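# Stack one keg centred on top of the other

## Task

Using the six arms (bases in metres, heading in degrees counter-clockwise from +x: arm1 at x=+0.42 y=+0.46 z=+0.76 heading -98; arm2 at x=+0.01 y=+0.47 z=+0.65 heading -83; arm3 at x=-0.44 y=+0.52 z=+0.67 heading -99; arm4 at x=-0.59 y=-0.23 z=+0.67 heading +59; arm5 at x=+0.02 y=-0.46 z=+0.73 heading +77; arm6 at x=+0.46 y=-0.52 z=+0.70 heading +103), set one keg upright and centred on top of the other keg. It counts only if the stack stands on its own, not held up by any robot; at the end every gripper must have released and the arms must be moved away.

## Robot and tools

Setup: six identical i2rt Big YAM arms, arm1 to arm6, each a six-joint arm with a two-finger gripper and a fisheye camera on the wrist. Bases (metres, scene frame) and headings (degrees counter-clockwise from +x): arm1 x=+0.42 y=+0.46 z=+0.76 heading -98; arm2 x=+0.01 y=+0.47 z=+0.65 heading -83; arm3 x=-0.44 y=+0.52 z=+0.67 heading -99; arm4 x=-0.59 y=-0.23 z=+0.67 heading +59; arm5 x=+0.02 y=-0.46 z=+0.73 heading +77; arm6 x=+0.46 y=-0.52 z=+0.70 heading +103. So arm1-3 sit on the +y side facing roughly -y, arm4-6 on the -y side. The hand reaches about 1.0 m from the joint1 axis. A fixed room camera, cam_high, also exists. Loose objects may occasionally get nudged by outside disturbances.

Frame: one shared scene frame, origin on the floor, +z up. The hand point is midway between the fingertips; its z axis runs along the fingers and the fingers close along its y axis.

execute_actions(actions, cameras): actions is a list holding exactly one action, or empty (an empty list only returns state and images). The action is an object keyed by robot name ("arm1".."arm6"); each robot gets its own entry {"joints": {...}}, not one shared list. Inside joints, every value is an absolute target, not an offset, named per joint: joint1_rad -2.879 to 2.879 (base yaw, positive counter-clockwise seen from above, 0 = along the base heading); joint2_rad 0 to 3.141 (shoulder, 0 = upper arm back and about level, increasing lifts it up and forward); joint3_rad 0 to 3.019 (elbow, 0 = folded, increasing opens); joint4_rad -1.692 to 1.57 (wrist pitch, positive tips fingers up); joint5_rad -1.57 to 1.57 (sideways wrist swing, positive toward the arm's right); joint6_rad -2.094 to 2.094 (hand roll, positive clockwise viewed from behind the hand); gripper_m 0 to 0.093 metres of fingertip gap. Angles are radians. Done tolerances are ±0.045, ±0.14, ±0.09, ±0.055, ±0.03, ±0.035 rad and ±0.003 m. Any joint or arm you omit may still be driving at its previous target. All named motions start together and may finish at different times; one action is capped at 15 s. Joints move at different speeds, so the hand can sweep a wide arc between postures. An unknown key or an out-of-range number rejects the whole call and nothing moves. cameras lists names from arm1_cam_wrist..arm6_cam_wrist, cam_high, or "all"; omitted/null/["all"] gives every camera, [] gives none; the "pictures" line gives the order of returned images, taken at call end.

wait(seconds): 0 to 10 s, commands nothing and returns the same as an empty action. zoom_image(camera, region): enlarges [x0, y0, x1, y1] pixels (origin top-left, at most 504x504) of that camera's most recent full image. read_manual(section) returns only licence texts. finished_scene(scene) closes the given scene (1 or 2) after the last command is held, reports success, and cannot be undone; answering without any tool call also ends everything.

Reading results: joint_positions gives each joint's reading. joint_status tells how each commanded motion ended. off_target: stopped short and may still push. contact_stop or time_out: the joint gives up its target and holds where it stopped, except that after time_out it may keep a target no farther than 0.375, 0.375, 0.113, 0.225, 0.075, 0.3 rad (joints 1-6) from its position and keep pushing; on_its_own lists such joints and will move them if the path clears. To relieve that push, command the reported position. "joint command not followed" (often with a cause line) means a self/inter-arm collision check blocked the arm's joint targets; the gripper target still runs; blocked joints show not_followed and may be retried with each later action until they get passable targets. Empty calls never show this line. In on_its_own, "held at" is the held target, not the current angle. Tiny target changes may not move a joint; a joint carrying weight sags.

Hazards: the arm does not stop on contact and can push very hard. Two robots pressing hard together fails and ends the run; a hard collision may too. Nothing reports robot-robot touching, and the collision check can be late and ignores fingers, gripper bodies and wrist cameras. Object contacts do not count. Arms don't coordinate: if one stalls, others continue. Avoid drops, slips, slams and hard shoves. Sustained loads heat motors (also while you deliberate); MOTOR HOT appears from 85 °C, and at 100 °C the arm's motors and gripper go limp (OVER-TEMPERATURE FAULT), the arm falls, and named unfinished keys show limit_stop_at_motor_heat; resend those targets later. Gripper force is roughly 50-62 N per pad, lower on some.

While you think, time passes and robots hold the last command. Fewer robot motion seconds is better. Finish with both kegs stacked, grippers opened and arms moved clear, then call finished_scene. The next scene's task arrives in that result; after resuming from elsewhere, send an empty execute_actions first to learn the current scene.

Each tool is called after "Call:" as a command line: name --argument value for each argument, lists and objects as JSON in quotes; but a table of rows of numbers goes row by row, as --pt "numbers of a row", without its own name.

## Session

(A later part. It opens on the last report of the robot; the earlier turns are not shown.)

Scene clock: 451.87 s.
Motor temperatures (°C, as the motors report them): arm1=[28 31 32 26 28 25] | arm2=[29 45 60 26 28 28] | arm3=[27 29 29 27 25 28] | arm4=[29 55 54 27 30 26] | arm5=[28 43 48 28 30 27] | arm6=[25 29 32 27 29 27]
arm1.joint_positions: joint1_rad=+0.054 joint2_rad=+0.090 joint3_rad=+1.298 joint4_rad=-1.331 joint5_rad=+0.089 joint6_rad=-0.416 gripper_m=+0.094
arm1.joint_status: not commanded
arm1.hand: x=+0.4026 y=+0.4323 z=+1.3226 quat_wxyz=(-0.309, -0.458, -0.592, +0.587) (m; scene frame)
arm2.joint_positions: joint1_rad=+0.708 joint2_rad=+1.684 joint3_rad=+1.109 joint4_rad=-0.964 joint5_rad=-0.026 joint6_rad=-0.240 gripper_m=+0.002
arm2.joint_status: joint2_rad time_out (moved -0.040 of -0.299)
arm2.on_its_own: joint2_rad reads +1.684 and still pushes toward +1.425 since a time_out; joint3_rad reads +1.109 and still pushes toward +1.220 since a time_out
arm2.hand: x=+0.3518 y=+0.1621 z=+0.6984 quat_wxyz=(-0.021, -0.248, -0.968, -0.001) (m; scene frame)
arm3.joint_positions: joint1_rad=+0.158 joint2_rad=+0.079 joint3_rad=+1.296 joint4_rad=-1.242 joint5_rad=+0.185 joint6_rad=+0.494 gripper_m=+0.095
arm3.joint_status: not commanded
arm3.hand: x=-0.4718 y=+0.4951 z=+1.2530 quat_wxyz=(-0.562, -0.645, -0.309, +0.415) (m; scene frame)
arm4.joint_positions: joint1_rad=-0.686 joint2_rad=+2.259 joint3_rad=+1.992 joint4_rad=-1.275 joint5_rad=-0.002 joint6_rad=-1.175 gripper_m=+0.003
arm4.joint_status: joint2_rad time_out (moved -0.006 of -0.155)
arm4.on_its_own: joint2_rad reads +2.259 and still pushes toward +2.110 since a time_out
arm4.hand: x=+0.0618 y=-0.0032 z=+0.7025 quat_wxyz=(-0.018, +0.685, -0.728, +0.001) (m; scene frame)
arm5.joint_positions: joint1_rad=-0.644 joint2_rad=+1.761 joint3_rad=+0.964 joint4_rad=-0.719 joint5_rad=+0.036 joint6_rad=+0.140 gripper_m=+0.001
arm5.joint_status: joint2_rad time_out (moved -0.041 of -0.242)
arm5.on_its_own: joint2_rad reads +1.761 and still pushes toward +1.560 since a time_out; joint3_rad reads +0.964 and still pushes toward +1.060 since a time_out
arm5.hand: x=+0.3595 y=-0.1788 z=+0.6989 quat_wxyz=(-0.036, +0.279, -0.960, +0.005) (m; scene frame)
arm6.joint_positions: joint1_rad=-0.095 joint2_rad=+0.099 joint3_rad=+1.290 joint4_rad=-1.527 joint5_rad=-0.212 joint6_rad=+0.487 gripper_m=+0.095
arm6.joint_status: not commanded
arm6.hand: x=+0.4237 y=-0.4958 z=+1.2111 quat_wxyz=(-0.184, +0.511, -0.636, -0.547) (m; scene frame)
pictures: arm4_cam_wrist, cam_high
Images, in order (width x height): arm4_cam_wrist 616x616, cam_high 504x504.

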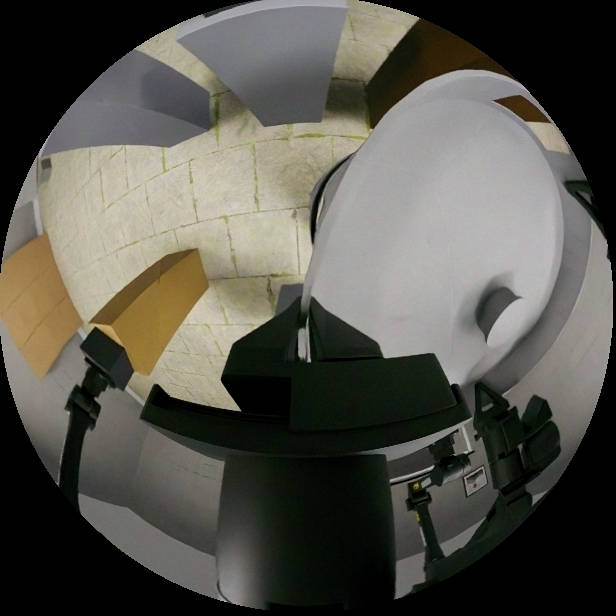

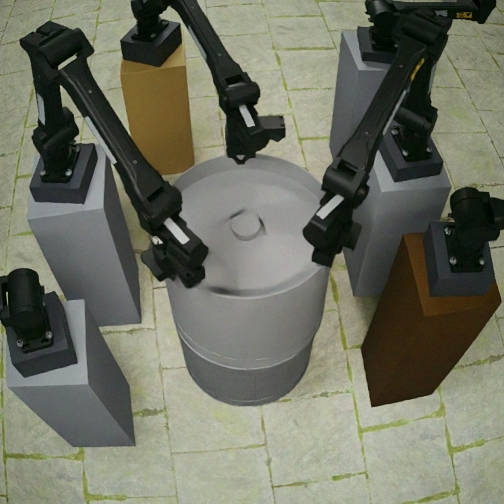

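Call:
execute_actions --actions '[{"arm4":{"joints":{"joint2_rad":2.06,"joint4_rad":-1.34}},"arm2":{"joints":{"joint2_rad":1.52}},"arm5":{"joints":{"joint2_rad":1.635}}}]' --cameras '["arm4_cam_wrist","cam_high"]'

Call:
zoom_image --camera "cam_high" --region '[150,290,350,390]'

Call:
zoom_image --camera "arm4_cam_wrist" --region '[290,150,370,240]'

Scene clock: 457.40 s.
Motor temperatures (°C, as the motors report them): arm1=[28 31 32 26 28 25] | arm2=[29 45 60 26 29 28] | arm3=[27 29 29 27 25 28] | arm4=[29 56 54 27 30 26] | arm5=[28 43 48 28 30 27] | arm6=[25 29 32 27 29 27]
arm1.joint_positions: joint1_rad=+0.054 joint2_rad=+0.090 joint3_rad=+1.298 joint4_rad=-1.331 joint5_rad=+0.089 joint6_rad=-0.416 gripper_m=+0.094
arm1.joint_status: not commanded
arm1.hand: x=+0.4026 y=+0.4323 z=+1.3226 quat_wxyz=(-0.309, -0.458, -0.592, +0.587) (m; scene frame)
arm2.joint_positions: joint1_rad=+0.708 joint2_rad=+1.699 joint3_rad=+1.109 joint4_rad=-0.970 joint5_rad=-0.007 joint6_rad=-0.240 gripper_m=+0.002
arm2.joint_status: joint2_rad time_out (moved +0.014 of -0.164)
arm2.on_its_own: joint2_rad reads +1.699 and still pushes toward +1.520 since a time_out; joint3_rad reads +1.109 and still pushes toward +1.220 since a time_out
arm2.hand: x=+0.3476 y=+0.1614 z=+0.6920 quat_wxyz=(-0.008, -0.249, -0.969, +0.003) (m; scene frame)
arm3.joint_positions: joint1_rad=+0.158 joint2_rad=+0.079 joint3_rad=+1.296 joint4_rad=-1.242 joint5_rad=+0.185 joint6_rad=+0.494 gripper_m=+0.095
arm3.joint_status: not commanded
arm3.hand: x=-0.4718 y=+0.4951 z=+1.2530 quat_wxyz=(-0.562, -0.645, -0.309, +0.415) (m; scene frame)
arm4.joint_positions: joint1_rad=-0.686 joint2_rad=+2.249 joint3_rad=+1.992 joint4_rad=-1.298 joint5_rad=-0.002 joint6_rad=-1.175 gripper_m=+0.003
arm4.joint_status: joint2_rad time_out (moved -0.010 of -0.199); the others done
arm4.on_its_own: joint2_rad reads +2.249 and still pushes toward +2.060 since a time_out
arm4.hand: x=+0.0574 y=-0.0045 z=+0.7090 quat_wxyz=(-0.012, +0.686, -0.728, -0.001) (m; scene frame)
arm5.joint_positions: joint1_rad=-0.644 joint2_rad=+1.773 joint3_rad=+0.964 joint4_rad=-0.729 joint5_rad=+0.028 joint6_rad=+0.140 gripper_m=+0.001
arm5.joint_status: all done
arm5.on_its_own: joint3_rad reads +0.964 and still pushes toward +1.060 since a time_out
arm5.hand: x=+0.3552 y=-0.1803 z=+0.6938 quat_wxyz=(-0.024, +0.280, -0.960, +0.005) (m; scene frame)
arm6.joint_positions: joint1_rad=-0.095 joint2_rad=+0.099 joint3_rad=+1.290 joint4_rad=-1.527 joint5_rad=-0.212 joint6_rad=+0.487 gripper_m=+0.095
arm6.joint_status: not commanded
arm6.hand: x=+0.4237 y=-0.4958 z=+1.2111 quat_wxyz=(-0.184, +0.511, -0.636, -0.547) (m; scene frame)
pictures: arm4_cam_wrist, cam_high
Images, in order (width x height): arm4_cam_wrist 616x616, cam_high 504x504.

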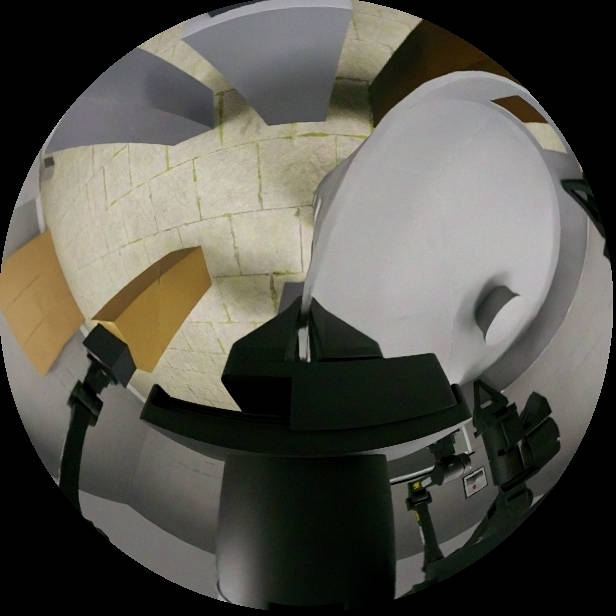

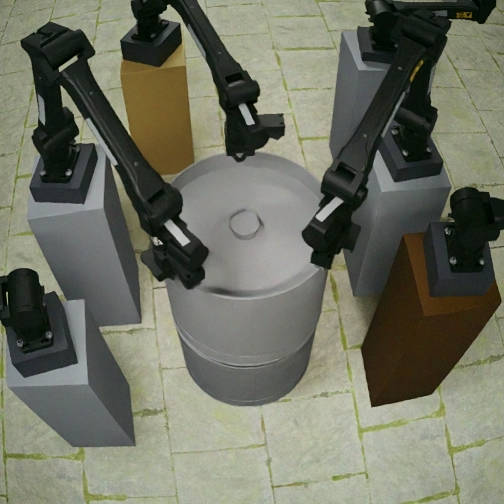

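Region (150, 290, 350, 390) of cam_high's 504x504 image, scaled by 2.520, with more detail than that image has.

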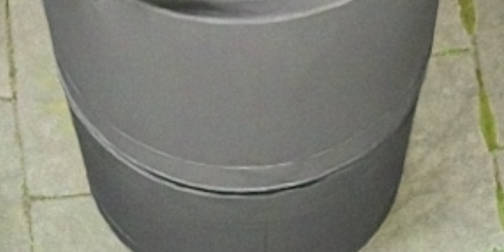

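Region (290, 150, 370, 240) of arm4_cam_wrist's 616x616 image, scaled by 5.600, with more detail than that image has.

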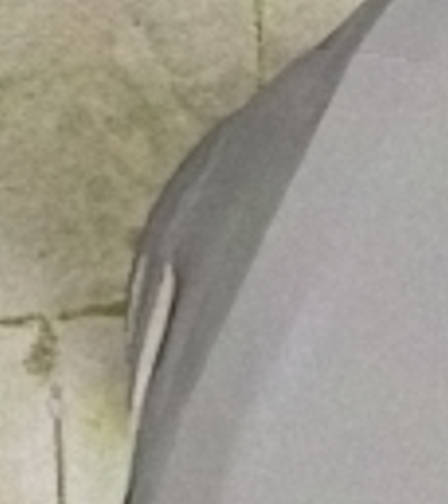

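Near aligned. Use the earlier good command set.

Call:
execute_actions --actions '[{"arm4":{"joints":{"joint2_rad":2.16}},"arm2":{"joints":{"joint2_rad":1.535}},"arm5":{"joints":{"joint2_rad":1.655}}}]' --cameras '["arm4_cam_wrist","cam_high"]'

Call:
zoom_image --camera "cam_high" --region '[150,290,350,390]'

Call:
zoom_image --camera "arm4_cam_wrist" --region '[290,150,370,240]'

Scene clock: 462.17 s.
Motor temperatures (°C, as the motors report them): arm1=[28 31 32 26 28 25] | arm2=[29 44 61 26 28 28] | arm3=[27 29 29 27 25 28] | arm4=[29 57 54 27 30 26] | arm5=[28 42 48 28 30 27] | arm6=[25 29 32 27 29 27]
arm1.joint_positions: joint1_rad=+0.054 joint2_rad=+0.090 joint3_rad=+1.298 joint4_rad=-1.331 joint5_rad=+0.089 joint6_rad=-0.416 gripper_m=+0.094
arm1.joint_status: not commanded
arm1.hand: x=+0.4026 y=+0.4323 z=+1.3226 quat_wxyz=(-0.309, -0.458, -0.592, +0.587) (m; scene frame)
arm2.joint_positions: joint1_rad=+0.708 joint2_rad=+1.713 joint3_rad=+1.109 joint4_rad=-0.970 joint5_rad=-0.007 joint6_rad=-0.240 gripper_m=+0.002
arm2.joint_status: joint2_rad time_out (moved +0.014 of -0.164)
arm2.on_its_own: joint2_rad reads +1.713 and still pushes toward +1.535 since a time_out; joint3_rad reads +1.109 and still pushes toward +1.220 since a time_out
arm2.hand: x=+0.3466 y=+0.1621 z=+0.6858 quat_wxyz=(-0.002, -0.249, -0.969, +0.000) (m; scene frame)
arm3.joint_positions: joint1_rad=+0.158 joint2_rad=+0.079 joint3_rad=+1.296 joint4_rad=-1.242 joint5_rad=+0.185 joint6_rad=+0.494 gripper_m=+0.095
arm3.joint_status: not commanded
arm3.hand: x=-0.4718 y=+0.4951 z=+1.2530 quat_wxyz=(-0.562, -0.645, -0.309, +0.415) (m; scene frame)
arm4.joint_positions: joint1_rad=-0.685 joint2_rad=+2.265 joint3_rad=+1.992 joint4_rad=-1.297 joint5_rad=-0.003 joint6_rad=-1.175 gripper_m=+0.003
arm4.joint_status: all done
arm4.hand: x=+0.0557 y=-0.0039 z=+0.6986 quat_wxyz=(-0.006, +0.686, -0.727, -0.005) (m; scene frame)
arm5.joint_positions: joint1_rad=-0.642 joint2_rad=+1.790 joint3_rad=+0.964 joint4_rad=-0.721 joint5_rad=+0.027 joint6_rad=+0.141 gripper_m=+0.001
arm5.joint_status: all done
arm5.on_its_own: joint3_rad reads +0.964 and still pushes toward +1.060 since a time_out
arm5.hand: x=+0.3538 y=-0.1800 z=+0.6869 quat_wxyz=(-0.020, +0.280, -0.960, +0.007) (m; scene frame)
arm6.joint_positions: joint1_rad=-0.095 joint2_rad=+0.099 joint3_rad=+1.290 joint4_rad=-1.527 joint5_rad=-0.212 joint6_rad=+0.487 gripper_m=+0.095
arm6.joint_status: not commanded
arm6.hand: x=+0.4237 y=-0.4958 z=+1.2111 quat_wxyz=(-0.184, +0.511, -0.636, -0.547) (m; scene frame)
pictures: arm4_cam_wrist, cam_high
Images, in order (width x height): arm4_cam_wrist 616x616, cam_high 504x504.

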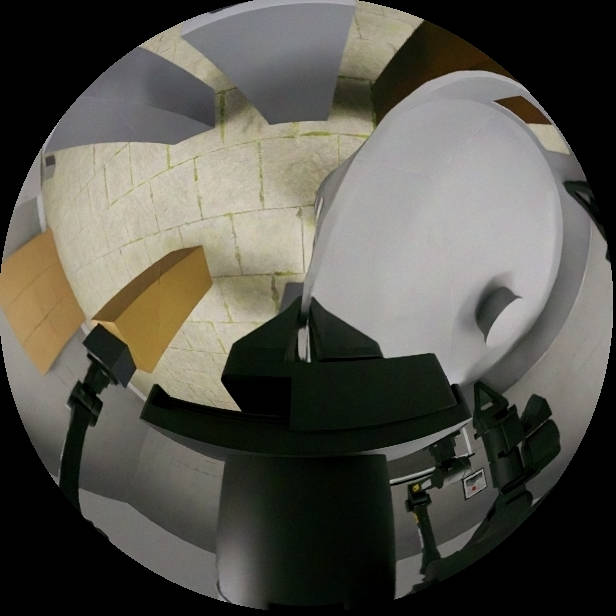

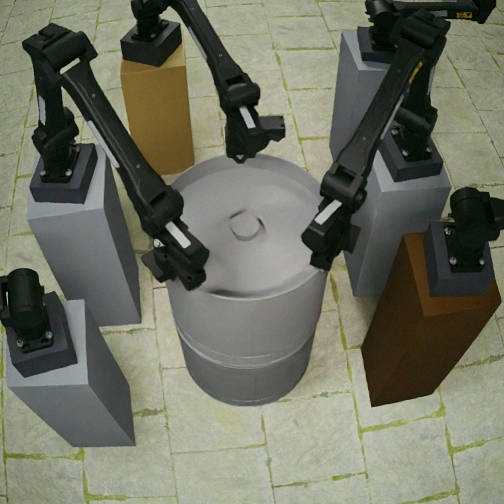

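Region (150, 290, 350, 390) of cam_high's 504x504 image, scaled by 2.520, with more detail than that image has.

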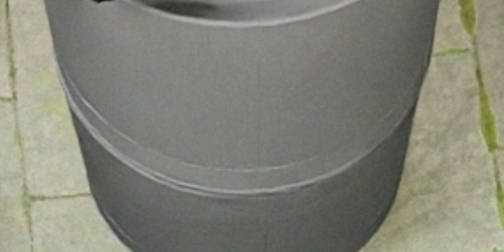

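Region (290, 150, 370, 240) of arm4_cam_wrist's 616x616 image, scaled by 5.600, with more detail than that image has.

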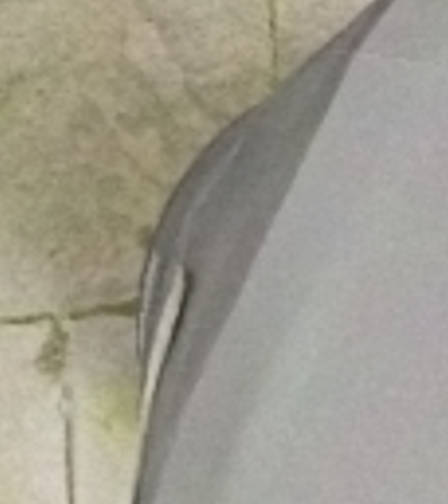

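Call:
execute_actions --actions '[{"arm4":{"joints":{"joint2_rad":2.175}},"arm2":{"joints":{"joint2_rad":1.55}},"arm5":{"joints":{"joint2_rad":1.67}}}]' --cameras '["arm4_cam_wrist","cam_high"]'

Call:
zoom_image --camera "cam_high" --region '[150,290,350,390]'

Call:
zoom_image --camera "arm4_cam_wrist" --region '[290,150,370,240]'

Scene clock: 467.03 s.
Motor temperatures (°C, as the motors report them): arm1=[28 31 32 26 28 25] | arm2=[29 44 61 26 28 28] | arm3=[27 29 29 27 25 28] | arm4=[29 57 55 27 30 26] | arm5=[28 42 48 28 30 27] | arm6=[25 29 32 27 29 27]
arm1.joint_positions: joint1_rad=+0.054 joint2_rad=+0.090 joint3_rad=+1.298 joint4_rad=-1.331 joint5_rad=+0.089 joint6_rad=-0.416 gripper_m=+0.094
arm1.joint_status: not commanded
arm1.hand: x=+0.4026 y=+0.4323 z=+1.3226 quat_wxyz=(-0.309, -0.458, -0.592, +0.587) (m; scene frame)
arm2.joint_positions: joint1_rad=+0.708 joint2_rad=+1.716 joint3_rad=+1.109 joint4_rad=-0.969 joint5_rad=-0.007 joint6_rad=-0.240 gripper_m=+0.002
arm2.joint_status: joint2_rad time_out (moved +0.003 of -0.163)
arm2.on_its_own: joint2_rad reads +1.716 and still pushes toward +1.550 since a time_out; joint3_rad reads +1.109 and still pushes toward +1.220 since a time_out
arm2.hand: x=+0.3464 y=+0.1622 z=+0.6843 quat_wxyz=(+0.000, -0.249, -0.969, -0.001) (m; scene frame)
arm3.joint_positions: joint1_rad=+0.158 joint2_rad=+0.079 joint3_rad=+1.296 joint4_rad=-1.242 joint5_rad=+0.185 joint6_rad=+0.494 gripper_m=+0.095
arm3.joint_status: not commanded
arm3.hand: x=-0.4718 y=+0.4951 z=+1.2530 quat_wxyz=(-0.562, -0.645, -0.309, +0.415) (m; scene frame)
arm4.joint_positions: joint1_rad=-0.685 joint2_rad=+2.265 joint3_rad=+1.992 joint4_rad=-1.297 joint5_rad=-0.003 joint6_rad=-1.175 gripper_m=+0.003
arm4.joint_status: all done
arm4.hand: x=+0.0557 y=-0.0039 z=+0.6986 quat_wxyz=(-0.006, +0.686, -0.727, -0.005) (m; scene frame)
arm5.joint_positions: joint1_rad=-0.642 joint2_rad=+1.794 joint3_rad=+0.964 joint4_rad=-0.721 joint5_rad=+0.027 joint6_rad=+0.141 gripper_m=+0.001
arm5.joint_status: all done
arm5.on_its_own: joint3_rad reads +0.964 and still pushes toward +1.060 since a time_out
arm5.hand: x=+0.3533 y=-0.1804 z=+0.6852 quat_wxyz=(-0.018, +0.280, -0.960, +0.008) (m; scene frame)
arm6.joint_positions: joint1_rad=-0.095 joint2_rad=+0.099 joint3_rad=+1.290 joint4_rad=-1.527 joint5_rad=-0.212 joint6_rad=+0.487 gripper_m=+0.095
arm6.joint_status: not commanded
arm6.hand: x=+0.4237 y=-0.4958 z=+1.2111 quat_wxyz=(-0.184, +0.511, -0.636, -0.547) (m; scene frame)
pictures: arm4_cam_wrist, cam_high
Images, in order (width x height): arm4_cam_wrist 616x616, cam_high 504x504.

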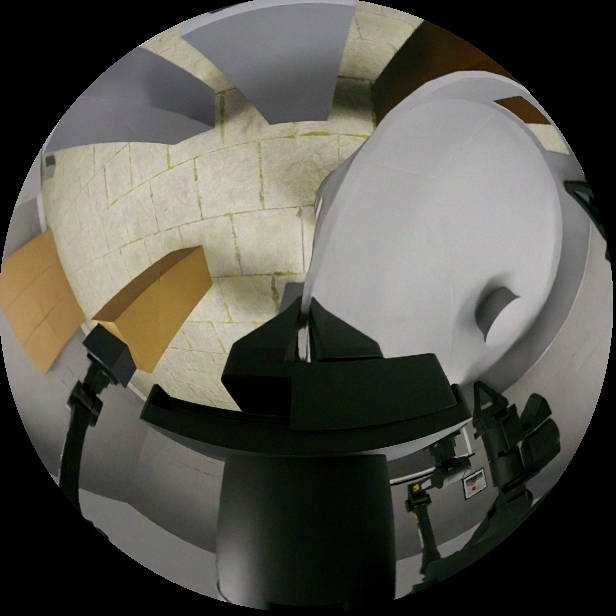

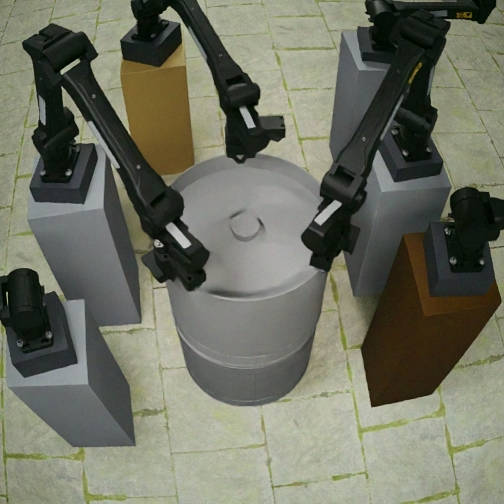

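Region (150, 290, 350, 390) of cam_high's 504x504 image, scaled by 2.520, with more detail than that image has.

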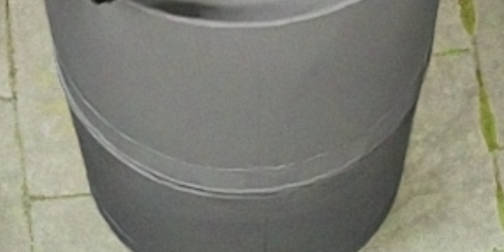

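Region (290, 150, 370, 240) of arm4_cam_wrist's 616x616 image, scaled by 5.600, with more detail than that image has.

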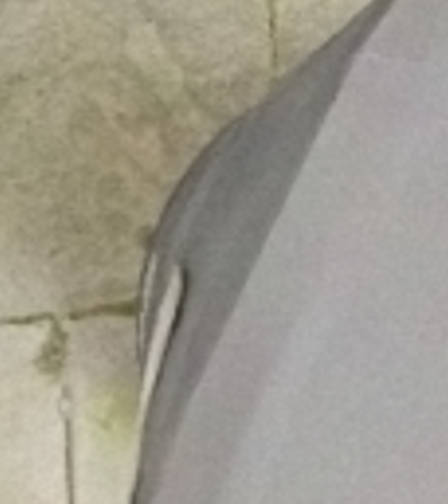

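Call:
execute_actions --actions '[{"arm4":{"joints":{"joint2_rad":2.2}},"arm2":{"joints":{"joint2_rad":1.577}},"arm5":{"joints":{"joint2_rad":1.685}}}]' --cameras '["arm4_cam_wrist","cam_high"]'

Call:
zoom_image --camera "cam_high" --region '[150,290,350,390]'

Call:
zoom_image --camera "arm4_cam_wrist" --region '[290,150,370,240]'

Scene clock: 472.20 s.
Motor temperatures (°C, as the motors report them): arm1=[28 31 32 26 28 25] | arm2=[29 44 61 26 28 28] | arm3=[27 29 29 27 25 28] | arm4=[29 56 55 27 30 26] | arm5=[28 42 48 28 30 27] | arm6=[25 29 32 27 29 27]
arm1.joint_positions: joint1_rad=+0.054 joint2_rad=+0.090 joint3_rad=+1.298 joint4_rad=-1.331 joint5_rad=+0.089 joint6_rad=-0.416 gripper_m=+0.094
arm1.joint_status: not commanded
arm1.hand: x=+0.4026 y=+0.4323 z=+1.3226 quat_wxyz=(-0.309, -0.458, -0.592, +0.587) (m; scene frame)
arm2.joint_positions: joint1_rad=+0.708 joint2_rad=+1.722 joint3_rad=+1.109 joint4_rad=-0.967 joint5_rad=-0.007 joint6_rad=-0.239 gripper_m=+0.002
arm2.joint_status: joint2_rad time_out (moved +0.006 of -0.139)
arm2.on_its_own: joint2_rad reads +1.722 and still pushes toward +1.577 since a time_out; joint3_rad reads +1.109 and still pushes toward +1.220 since a time_out
arm2.hand: x=+0.3462 y=+0.1623 z=+0.6817 quat_wxyz=(+0.002, -0.249, -0.968, -0.002) (m; scene frame)
arm3.joint_positions: joint1_rad=+0.158 joint2_rad=+0.079 joint3_rad=+1.296 joint4_rad=-1.242 joint5_rad=+0.185 joint6_rad=+0.494 gripper_m=+0.095
arm3.joint_status: not commanded
arm3.hand: x=-0.4718 y=+0.4951 z=+1.2530 quat_wxyz=(-0.562, -0.645, -0.309, +0.415) (m; scene frame)
arm4.joint_positions: joint1_rad=-0.685 joint2_rad=+2.266 joint3_rad=+1.992 joint4_rad=-1.297 joint5_rad=-0.003 joint6_rad=-1.175 gripper_m=+0.003
arm4.joint_status: all done
arm4.hand: x=+0.0556 y=-0.0040 z=+0.6976 quat_wxyz=(-0.005, +0.686, -0.727, -0.005) (m; scene frame)
arm5.joint_positions: joint1_rad=-0.642 joint2_rad=+1.799 joint3_rad=+0.964 joint4_rad=-0.719 joint5_rad=+0.028 joint6_rad=+0.141 gripper_m=+0.001
arm5.joint_status: all done
arm5.on_its_own: joint3_rad reads +0.964 and still pushes toward +1.060 since a time_out
arm5.hand: x=+0.3530 y=-0.1808 z=+0.6830 quat_wxyz=(-0.017, +0.280, -0.960, +0.009) (m; scene frame)
arm6.joint_positions: joint1_rad=-0.095 joint2_rad=+0.099 joint3_rad=+1.290 joint4_rad=-1.527 joint5_rad=-0.212 joint6_rad=+0.487 gripper_m=+0.095
arm6.joint_status: not commanded
arm6.hand: x=+0.4237 y=-0.4958 z=+1.2111 quat_wxyz=(-0.184, +0.511, -0.636, -0.547) (m; scene frame)
pictures: arm4_cam_wrist, cam_high
Images, in order (width x height): arm4_cam_wrist 616x616, cam_high 504x504.

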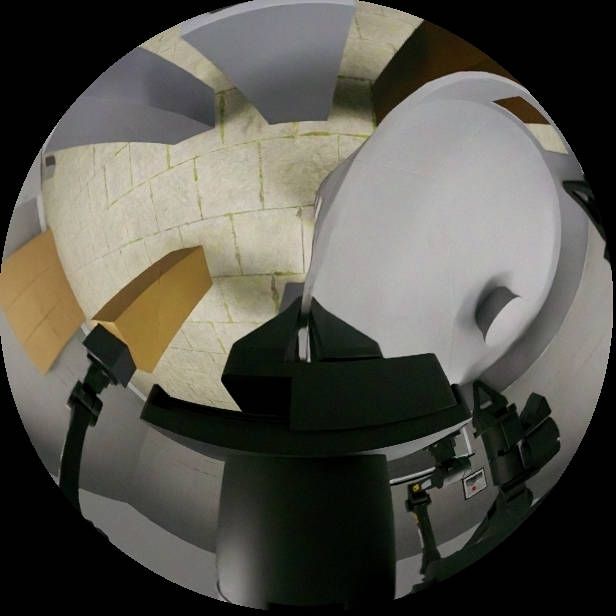

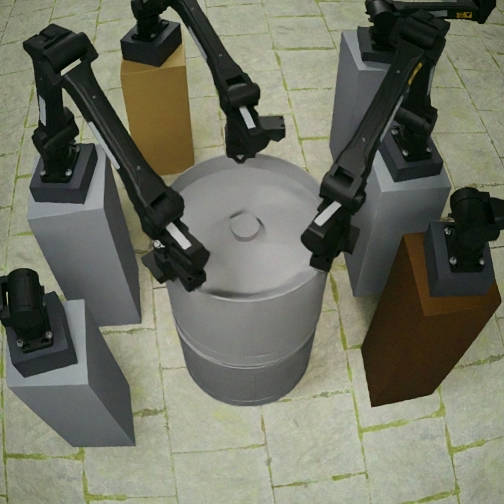

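Region (150, 290, 350, 390) of cam_high's 504x504 image, scaled by 2.520, with more detail than that image has.

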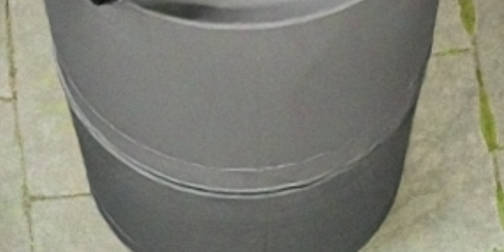

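Region (290, 150, 370, 240) of arm4_cam_wrist's 616x616 image, scaled by 5.600, with more detail than that image has.

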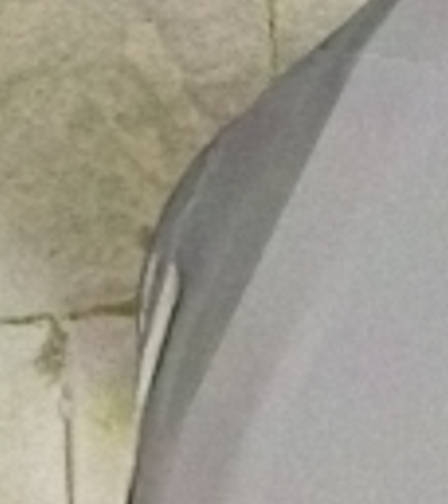

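Call:
execute_actions --actions '[{"arm4":{"joints":{"joint2_rad":2.25,"joint3_rad":2.02,"joint4_rad":-1.29}}}]' --cameras '["arm4_cam_wrist","cam_high"]'

Call:
zoom_image --camera "cam_high" --region '[150,290,350,390]'

Call:
zoom_image --camera "arm4_cam_wrist" --region '[290,150,370,240]'

Scene clock: 477.23 s.
Motor temperatures (°C, as the motors report them): arm1=[28 31 32 26 28 25] | arm2=[29 43 62 26 28 28] | arm3=[27 29 29 27 25 28] | arm4=[29 56 55 27 30 26] | arm5=[28 42 49 28 30 27] | arm6=[25 29 32 27 29 27]
arm1.joint_positions: joint1_rad=+0.054 joint2_rad=+0.090 joint3_rad=+1.298 joint4_rad=-1.331 joint5_rad=+0.089 joint6_rad=-0.416 gripper_m=+0.094
arm1.joint_status: not commanded
arm1.hand: x=+0.4026 y=+0.4323 z=+1.3226 quat_wxyz=(-0.309, -0.458, -0.592, +0.587) (m; scene frame)
arm2.joint_positions: joint1_rad=+0.708 joint2_rad=+1.723 joint3_rad=+1.109 joint4_rad=-0.966 joint5_rad=-0.007 joint6_rad=-0.239 gripper_m=+0.002
arm2.joint_status: not commanded
arm2.on_its_own: joint2_rad reads +1.723 and still pushes toward +1.577 since a time_out; joint3_rad reads +1.109 and still pushes toward +1.220 since a time_out
arm2.hand: x=+0.3465 y=+0.1622 z=+0.6812 quat_wxyz=(+0.001, -0.250, -0.968, -0.002) (m; scene frame)
arm3.joint_positions: joint1_rad=+0.158 joint2_rad=+0.079 joint3_rad=+1.296 joint4_rad=-1.242 joint5_rad=+0.185 joint6_rad=+0.494 gripper_m=+0.095
arm3.joint_status: not commanded
arm3.hand: x=-0.4718 y=+0.4951 z=+1.2530 quat_wxyz=(-0.562, -0.645, -0.309, +0.415) (m; scene frame)
arm4.joint_positions: joint1_rad=-0.685 joint2_rad=+2.268 joint3_rad=+1.992 joint4_rad=-1.294 joint5_rad=-0.003 joint6_rad=-1.175 gripper_m=+0.003
arm4.joint_status: all done
arm4.hand: x=+0.0562 y=-0.0038 z=+0.6963 quat_wxyz=(-0.006, +0.686, -0.727, -0.005) (m; scene frame)
arm5.joint_positions: joint1_rad=-0.642 joint2_rad=+1.800 joint3_rad=+0.964 joint4_rad=-0.718 joint5_rad=+0.028 joint6_rad=+0.141 gripper_m=+0.001
arm5.joint_status: not commanded
arm5.on_its_own: joint3_rad reads +0.964 and still pushes toward +1.060 since a time_out
arm5.hand: x=+0.3531 y=-0.1808 z=+0.6827 quat_wxyz=(-0.017, +0.280, -0.960, +0.009) (m; scene frame)
arm6.joint_positions: joint1_rad=-0.095 joint2_rad=+0.099 joint3_rad=+1.290 joint4_rad=-1.527 joint5_rad=-0.212 joint6_rad=+0.487 gripper_m=+0.095
arm6.joint_status: not commanded
arm6.hand: x=+0.4237 y=-0.4958 z=+1.2111 quat_wxyz=(-0.184, +0.511, -0.636, -0.547) (m; scene frame)
pictures: arm4_cam_wrist, cam_high
Images, in order (width x height): arm4_cam_wrist 616x616, cam_high 504x504.

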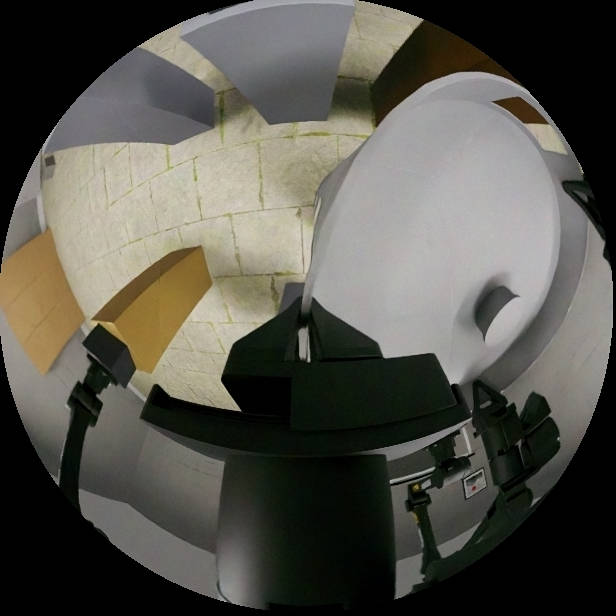

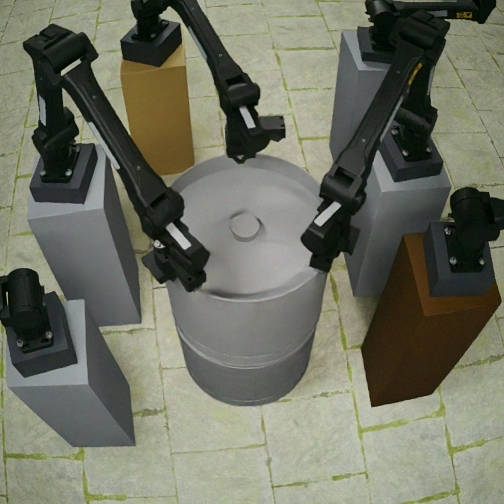

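Region (150, 290, 350, 390) of cam_high's 504x504 image, scaled by 2.520, with more detail than that image has.

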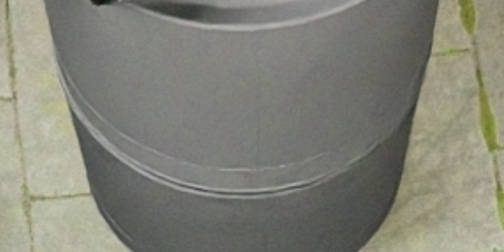

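Region (290, 150, 370, 240) of arm4_cam_wrist's 616x616 image, scaled by 5.600, with more detail than that image has.

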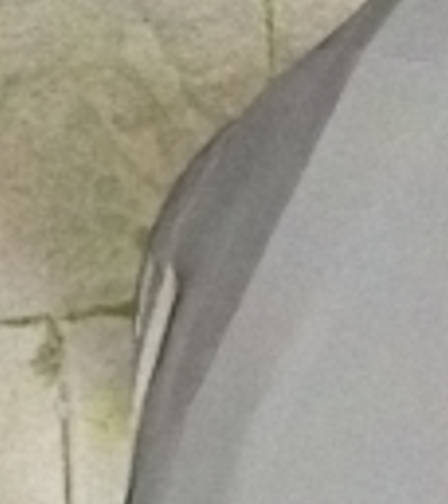

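Back is seated, no black on either side. Unload front.

Call:
execute_actions --actions '[{"arm2":{"joints":{"joint2_rad":1.64,"joint3_rad":1.17}},"arm5":{"joints":{"joint2_rad":1.735,"joint3_rad":1.02,"joint1_rad":-0.635}}}]' --cameras '["cam_high"]'

Call:
zoom_image --camera "cam_high" --region '[150,290,350,390]'

Scene clock: 482.03 s.
Motor temperatures (°C, as the motors report them): arm1=[28 31 32 26 28 25] | arm2=[29 43 62 26 28 28] | arm3=[27 29 29 27 25 28] | arm4=[29 55 53 27 30 26] | arm5=[28 41 49 28 30 27] | arm6=[25 29 32 27 29 27]
arm1.joint_positions: joint1_rad=+0.054 joint2_rad=+0.090 joint3_rad=+1.298 joint4_rad=-1.331 joint5_rad=+0.089 joint6_rad=-0.416 gripper_m=+0.094
arm1.joint_status: not commanded
arm1.hand: x=+0.4026 y=+0.4323 z=+1.3226 quat_wxyz=(-0.309, -0.458, -0.592, +0.587) (m; scene frame)
arm2.joint_positions: joint1_rad=+0.713 joint2_rad=+1.736 joint3_rad=+1.109 joint4_rad=-0.954 joint5_rad=-0.006 joint6_rad=-0.234 gripper_m=+0.002
arm2.joint_status: all done
arm2.hand: x=+0.3491 y=+0.1626 z=+0.6757 quat_wxyz=(+0.002, -0.250, -0.968, -0.002) (m; scene frame)
arm3.joint_positions: joint1_rad=+0.158 joint2_rad=+0.079 joint3_rad=+1.296 joint4_rad=-1.242 joint5_rad=+0.185 joint6_rad=+0.494 gripper_m=+0.095
arm3.joint_status: not commanded
arm3.hand: x=-0.4718 y=+0.4951 z=+1.2530 quat_wxyz=(-0.562, -0.645, -0.309, +0.415) (m; scene frame)
arm4.joint_positions: joint1_rad=-0.687 joint2_rad=+2.268 joint3_rad=+1.992 joint4_rad=-1.280 joint5_rad=-0.003 joint6_rad=-1.175 gripper_m=+0.003
arm4.joint_status: not commanded
arm4.hand: x=+0.0599 y=-0.0040 z=+0.6964 quat_wxyz=(-0.012, +0.685, -0.728, -0.002) (m; scene frame)
arm5.joint_positions: joint1_rad=-0.651 joint2_rad=+1.814 joint3_rad=+0.964 joint4_rad=-0.706 joint5_rad=+0.023 joint6_rad=+0.139 gripper_m=+0.001
arm5.joint_status: all done
arm5.hand: x=+0.3557 y=-0.1829 z=+0.6772 quat_wxyz=(-0.015, +0.277, -0.961, +0.007) (m; scene frame)
arm6.joint_positions: joint1_rad=-0.095 joint2_rad=+0.099 joint3_rad=+1.290 joint4_rad=-1.527 joint5_rad=-0.212 joint6_rad=+0.487 gripper_m=+0.095
arm6.joint_status: not commanded
arm6.hand: x=+0.4237 y=-0.4958 z=+1.2111 quat_wxyz=(-0.184, +0.511, -0.636, -0.547) (m; scene frame)
pictures: cam_high
Images, in order (width x height): cam_high 504x504.

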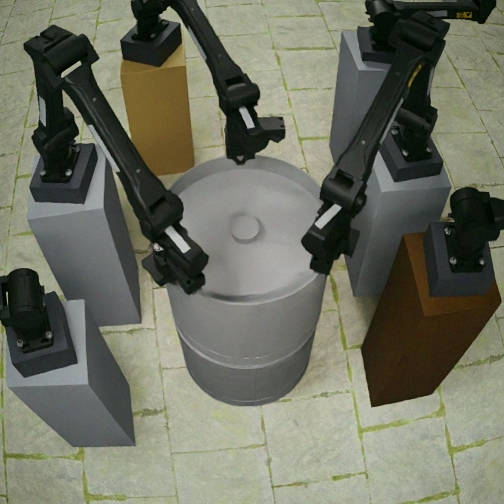

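Region (150, 290, 350, 390) of cam_high's 504x504 image, scaled by 2.520, with more detail than that image has.

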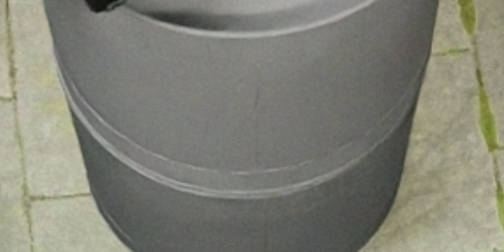

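Call:
execute_actions --actions '[{"arm2":{"joints":{"joint2_rad":1.73,"joint3_rad":1.12,"joint4_rad":-0.93,"joint1_rad":0.73}},"arm5":{"joints":{"joint2_rad":1.81,"joint3_rad":0.975,"joint1_rad":-0.665,"joint4_rad":-0.69}},"arm4":{"joints":{"joint4_rad":-1.25}}}]' --cameras '["cam_high","arm4_cam_wrist"]'

Call:
zoom_image --camera "cam_high" --region '[150,290,350,390]'

Call:
zoom_image --camera "arm4_cam_wrist" --region '[280,150,360,240]'

Scene clock: 486.47 s.
Motor temperatures (°C, as the motors report them): arm1=[28 31 32 26 28 25] | arm2=[29 43 60 26 28 28] | arm3=[27 29 29 27 25 28] | arm4=[29 54 51 27 30 26] | arm5=[28 41 48 28 30 27] | arm6=[25 29 32 27 29 27]
arm1.joint_positions: joint1_rad=+0.054 joint2_rad=+0.090 joint3_rad=+1.298 joint4_rad=-1.331 joint5_rad=+0.089 joint6_rad=-0.416 gripper_m=+0.094
arm1.joint_status: not commanded
arm1.hand: x=+0.4026 y=+0.4323 z=+1.3226 quat_wxyz=(-0.309, -0.458, -0.592, +0.587) (m; scene frame)
arm2.joint_positions: joint1_rad=+0.720 joint2_rad=+1.747 joint3_rad=+1.109 joint4_rad=-0.939 joint5_rad=+0.000 joint6_rad=-0.230 gripper_m=+0.002
arm2.joint_status: all done
arm2.hand: x=+0.3524 y=+0.1625 z=+0.6708 quat_wxyz=(+0.002, -0.248, -0.969, +0.002) (m; scene frame)
arm3.joint_positions: joint1_rad=+0.158 joint2_rad=+0.079 joint3_rad=+1.296 joint4_rad=-1.242 joint5_rad=+0.185 joint6_rad=+0.494 gripper_m=+0.095
arm3.joint_status: not commanded
arm3.hand: x=-0.4718 y=+0.4951 z=+1.2530 quat_wxyz=(-0.562, -0.645, -0.309, +0.415) (m; scene frame)
arm4.joint_positions: joint1_rad=-0.690 joint2_rad=+2.268 joint3_rad=+1.992 joint4_rad=-1.264 joint5_rad=-0.002 joint6_rad=-1.175 gripper_m=+0.002
arm4.joint_status: all done
arm4.hand: x=+0.0644 y=-0.0049 z=+0.6964 quat_wxyz=(-0.019, +0.684, -0.729, +0.002) (m; scene frame)
arm5.joint_positions: joint1_rad=-0.664 joint2_rad=+1.826 joint3_rad=+0.964 joint4_rad=-0.689 joint5_rad=+0.009 joint6_rad=+0.131 gripper_m=+0.001
arm5.joint_status: all done
arm5.hand: x=+0.3593 y=-0.1843 z=+0.6719 quat_wxyz=(-0.014, +0.275, -0.961, +0.000) (m; scene frame)
arm6.joint_positions: joint1_rad=-0.095 joint2_rad=+0.099 joint3_rad=+1.290 joint4_rad=-1.527 joint5_rad=-0.212 joint6_rad=+0.487 gripper_m=+0.095
arm6.joint_status: not commanded
arm6.hand: x=+0.4237 y=-0.4958 z=+1.2111 quat_wxyz=(-0.184, +0.511, -0.636, -0.547) (m; scene frame)
pictures: arm4_cam_wrist, cam_high
Images, in order (width x height): arm4_cam_wrist 616x616, cam_high 504x504.

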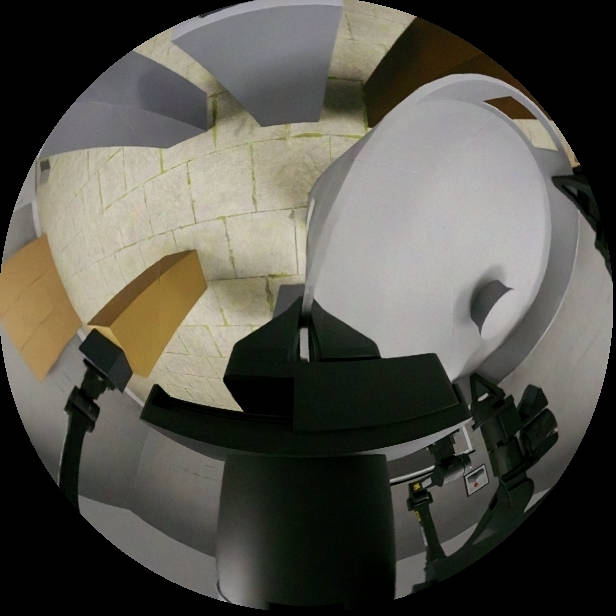

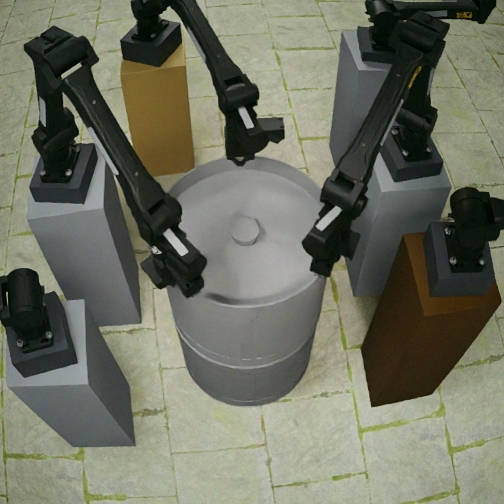

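Region (150, 290, 350, 390) of cam_high's 504x504 image, scaled by 2.520, with more detail than that image has.

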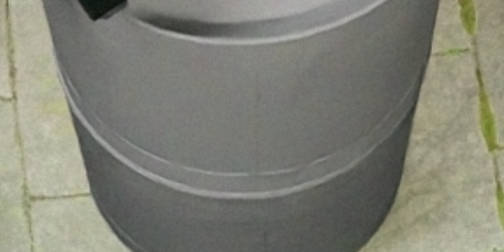

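Region (280, 150, 360, 240) of arm4_cam_wrist's 616x616 image, scaled by 5.600, with more detail than that image has.

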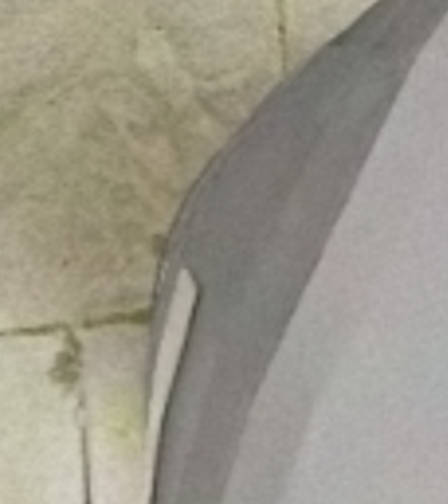

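Looks flush now. Release.

Call:
execute_actions --actions '[{"arm2":{"joints":{"gripper_m":0.06}},"arm5":{"joints":{"gripper_m":0.06}},"arm4":{"joints":{"gripper_m":0.06}}}]' --cameras '[]'

Call:
execute_actions --actions '[{"arm2":{"joints":{"joint2_rad":1.5,"joint4_rad":-1.07}},"arm5":{"joints":{"joint2_rad":1.6,"joint4_rad":-0.85}},"arm4":{"joints":{"joint2_rad":2.12,"joint4_rad":-1.32}}}]' --cameras '["arm2_cam_wrist","arm4_cam_wrist","arm5_cam_wrist","cam_high"]'

Call:
zoom_image --camera "cam_high" --region '[130,140,370,420]'

Scene clock: 490.60 s.
Motor temperatures (°C, as the motors report them): arm1=[28 31 32 26 28 25] | arm2=[29 42 57 26 28 28] | arm3=[27 29 29 27 25 28] | arm4=[29 54 51 27 30 26] | arm5=[28 40 47 28 30 27] | arm6=[25 29 32 27 29 27]
arm1.joint_positions: joint1_rad=+0.054 joint2_rad=+0.090 joint3_rad=+1.298 joint4_rad=-1.331 joint5_rad=+0.089 joint6_rad=-0.416 gripper_m=+0.094
arm1.joint_status: not commanded
arm1.hand: x=+0.4026 y=+0.4323 z=+1.3226 quat_wxyz=(-0.309, -0.458, -0.592, +0.587) (m; scene frame)
arm2.joint_positions: joint1_rad=+0.720 joint2_rad=+1.746 joint3_rad=+1.109 joint4_rad=-0.939 joint5_rad=+0.000 joint6_rad=-0.230 gripper_m=+0.060
arm2.joint_status: all done
arm2.hand: x=+0.3525 y=+0.1625 z=+0.6711 quat_wxyz=(+0.001, -0.248, -0.969, +0.002) (m; scene frame)
arm3.joint_positions: joint1_rad=+0.158 joint2_rad=+0.079 joint3_rad=+1.296 joint4_rad=-1.242 joint5_rad=+0.185 joint6_rad=+0.494 gripper_m=+0.095
arm3.joint_status: not commanded
arm3.hand: x=-0.4718 y=+0.4951 z=+1.2530 quat_wxyz=(-0.562, -0.645, -0.309, +0.415) (m; scene frame)
arm4.joint_positions: joint1_rad=-0.690 joint2_rad=+2.267 joint3_rad=+1.992 joint4_rad=-1.260 joint5_rad=-0.002 joint6_rad=-1.193 gripper_m=+0.060
arm4.joint_status: all done
arm4.hand: x=+0.0654 y=-0.0045 z=+0.6975 quat_wxyz=(-0.021, +0.691, -0.723, +0.004) (m; scene frame)
arm5.joint_positions: joint1_rad=-0.664 joint2_rad=+1.823 joint3_rad=+0.964 joint4_rad=-0.689 joint5_rad=+0.005 joint6_rad=+0.111 gripper_m=+0.060
arm5.joint_status: all done
arm5.hand: x=+0.3593 y=-0.1832 z=+0.6735 quat_wxyz=(-0.015, +0.284, -0.959, -0.003) (m; scene frame)
arm6.joint_positions: joint1_rad=-0.095 joint2_rad=+0.099 joint3_rad=+1.290 joint4_rad=-1.527 joint5_rad=-0.212 joint6_rad=+0.487 gripper_m=+0.095
arm6.joint_status: not commanded
arm6.hand: x=+0.4237 y=-0.4958 z=+1.2111 quat_wxyz=(-0.184, +0.511, -0.636, -0.547) (m; scene frame)
pictures: none
No camera images: the call's "cameras" was empty. Leave "cameras" out to get every camera's image.

Scene clock: 491.87 s.
Motor temperatures (°C, as the motors report them): arm1=[28 31 32 26 28 25] | arm2=[29 42 57 26 28 28] | arm3=[27 29 29 27 25 28] | arm4=[29 54 50 27 30 26] | arm5=[28 40 47 28 30 27] | arm6=[25 29 32 27 29 27]
arm1.joint_positions: joint1_rad=+0.054 joint2_rad=+0.090 joint3_rad=+1.298 joint4_rad=-1.331 joint5_rad=+0.089 joint6_rad=-0.416 gripper_m=+0.094
arm1.joint_status: not commanded
arm1.hand: x=+0.4026 y=+0.4323 z=+1.3226 quat_wxyz=(-0.309, -0.458, -0.592, +0.587) (m; scene frame)
arm2.joint_positions: joint1_rad=+0.720 joint2_rad=+1.484 joint3_rad=+1.109 joint4_rad=-1.058 joint5_rad=+0.000 joint6_rad=-0.230 gripper_m=+0.060
arm2.joint_status: all done
arm2.hand: x=+0.3415 y=+0.1730 z=+0.7829 quat_wxyz=(-0.062, -0.247, -0.966, +0.035) (m; scene frame)
arm3.joint_positions: joint1_rad=+0.158 joint2_rad=+0.079 joint3_rad=+1.296 joint4_rad=-1.242 joint5_rad=+0.185 joint6_rad=+0.494 gripper_m=+0.095
arm3.joint_status: not commanded
arm3.hand: x=-0.4718 y=+0.4951 z=+1.2530 quat_wxyz=(-0.562, -0.645, -0.309, +0.415) (m; scene frame)
arm4.joint_positions: joint1_rad=-0.690 joint2_rad=+2.115 joint3_rad=+1.992 joint4_rad=-1.311 joint5_rad=-0.002 joint6_rad=-1.194 gripper_m=+0.060
arm4.joint_status: all done
arm4.hand: x=+0.0608 y=-0.0072 z=+0.7979 quat_wxyz=(-0.067, +0.689, -0.721, +0.024) (m; scene frame)
arm5.joint_positions: joint1_rad=-0.664 joint2_rad=+1.582 joint3_rad=+0.964 joint4_rad=-0.841 joint5_rad=+0.005 joint6_rad=+0.110 gripper_m=+0.060
arm5.joint_status: all done
arm5.hand: x=+0.3552 y=-0.1864 z=+0.7709 quat_wxyz=(-0.056, +0.284, -0.957, -0.020) (m; scene frame)
arm6.joint_positions: joint1_rad=-0.095 joint2_rad=+0.099 joint3_rad=+1.290 joint4_rad=-1.527 joint5_rad=-0.212 joint6_rad=+0.487 gripper_m=+0.095
arm6.joint_status: not commanded
arm6.hand: x=+0.4237 y=-0.4958 z=+1.2111 quat_wxyz=(-0.184, +0.511, -0.636, -0.547) (m; scene frame)
pictures: arm2_cam_wrist, arm4_cam_wrist, arm5_cam_wrist, cam_high
Images, in order (width x height): arm2_cam_wrist 616x616, arm4_cam_wrist 616x616, arm5_cam_wrist 616x616, cam_high 504x504.

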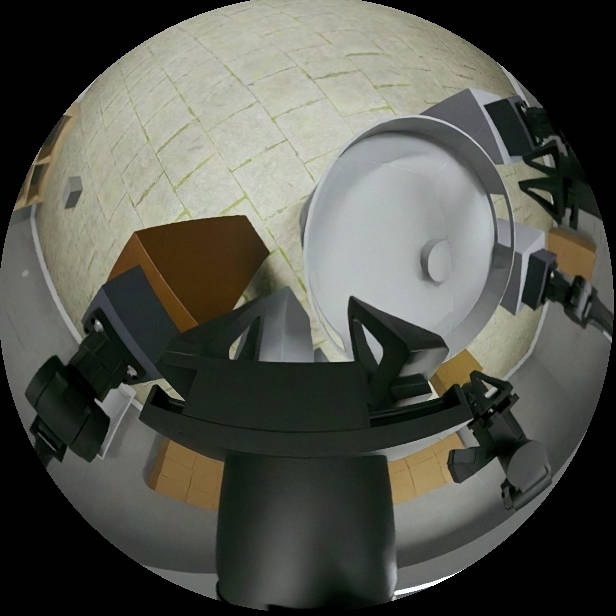

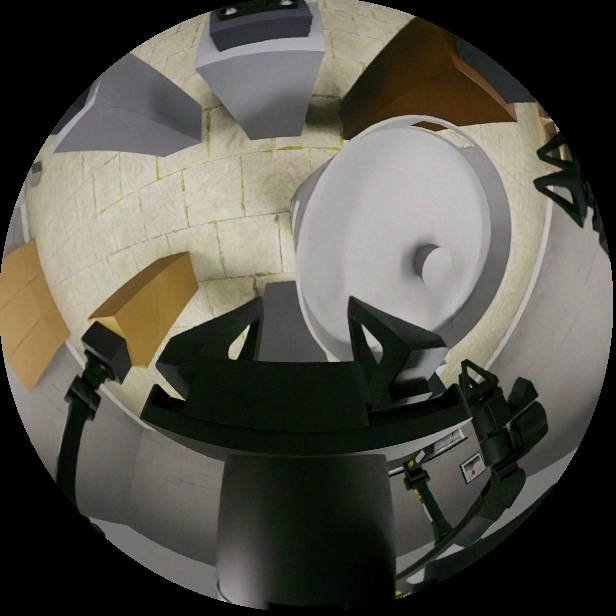

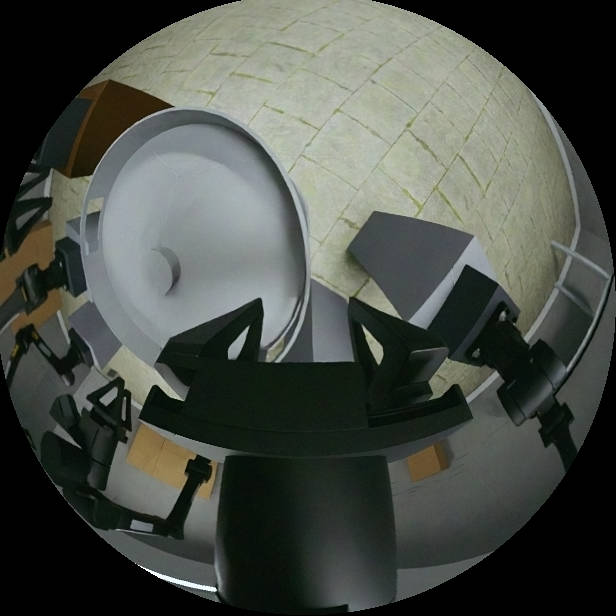

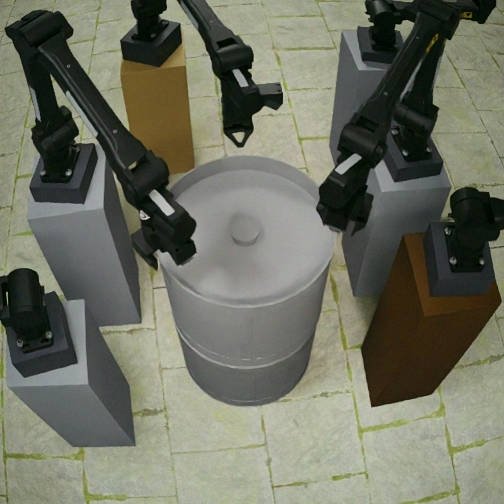

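Region (130, 140, 370, 420) of cam_high's 504x504 image, scaled by 1.800, with more detail than that image has; it fills the left 432 columns of this view, and the rest is white.

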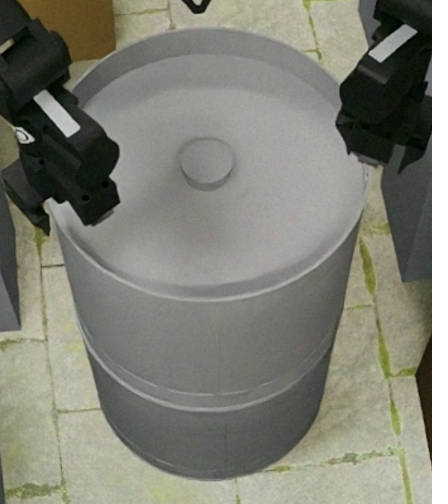

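Seated and stable. Retract.

Call:
execute_actions --actions '[{"arm2":{"joints":{"joint2_rad":0.8}},"arm5":{"joints":{"joint2_rad":0.8}},"arm4":{"joints":{"joint2_rad":1.3}}}]' --cameras '["cam_high"]'

Call:
finished_scene --scene 1

Scene clock: 496.43 s.
Motor temperatures (°C, as the motors report them): arm1=[28 31 32 26 28 25] | arm2=[29 41 56 26 28 28] | arm3=[27 29 29 27 25 28] | arm4=[29 53 50 27 30 26] | arm5=[28 40 46 28 30 27] | arm6=[25 29 32 27 29 27]
arm1.joint_positions: joint1_rad=+0.054 joint2_rad=+0.090 joint3_rad=+1.298 joint4_rad=-1.331 joint5_rad=+0.089 joint6_rad=-0.416 gripper_m=+0.094
arm1.joint_status: not commanded
arm1.hand: x=+0.4026 y=+0.4323 z=+1.3226 quat_wxyz=(-0.309, -0.458, -0.592, +0.587) (m; scene frame)
arm2.joint_positions: joint1_rad=+0.720 joint2_rad=+0.789 joint3_rad=+1.109 joint4_rad=-1.059 joint5_rad=+0.000 joint6_rad=-0.230 gripper_m=+0.060
arm2.joint_status: all done
arm2.hand: x=+0.2685 y=+0.2403 z=+1.0536 quat_wxyz=(-0.359, -0.226, -0.885, +0.190) (m; scene frame)
arm3.joint_positions: joint1_rad=+0.158 joint2_rad=+0.079 joint3_rad=+1.296 joint4_rad=-1.242 joint5_rad=+0.185 joint6_rad=+0.494 gripper_m=+0.095
arm3.joint_status: not commanded
arm3.hand: x=-0.4718 y=+0.4951 z=+1.2530 quat_wxyz=(-0.562, -0.645, -0.309, +0.415) (m; scene frame)
arm4.joint_positions: joint1_rad=-0.690 joint2_rad=+1.306 joint3_rad=+2.012 joint4_rad=-1.314 joint5_rad=-0.002 joint6_rad=-1.194 gripper_m=+0.060
arm4.joint_status: all done
arm4.hand: x=-0.1366 y=-0.0803 z=+1.2891 quat_wxyz=(-0.425, +0.610, -0.641, +0.190) (m; scene frame)
arm5.joint_positions: joint1_rad=-0.664 joint2_rad=+0.793 joint3_rad=+0.964 joint4_rad=-0.842 joint5_rad=+0.005 joint6_rad=+0.110 gripper_m=+0.060
arm5.joint_status: all done
arm5.hand: x=+0.3073 y=-0.2249 z=+1.0877 quat_wxyz=(-0.405, +0.255, -0.862, -0.167) (m; scene frame)
arm6.joint_positions: joint1_rad=-0.095 joint2_rad=+0.099 joint3_rad=+1.290 joint4_rad=-1.527 joint5_rad=-0.212 joint6_rad=+0.487 gripper_m=+0.095
arm6.joint_status: not commanded
arm6.hand: x=+0.4237 y=-0.4958 z=+1.2111 quat_wxyz=(-0.184, +0.511, -0.636, -0.547) (m; scene frame)
pictures: cam_high
Images, in order (width x height): cam_high 504x504.

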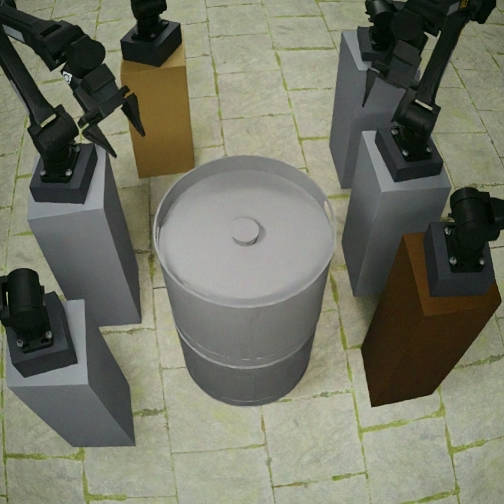

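The scene is finished: the task was done.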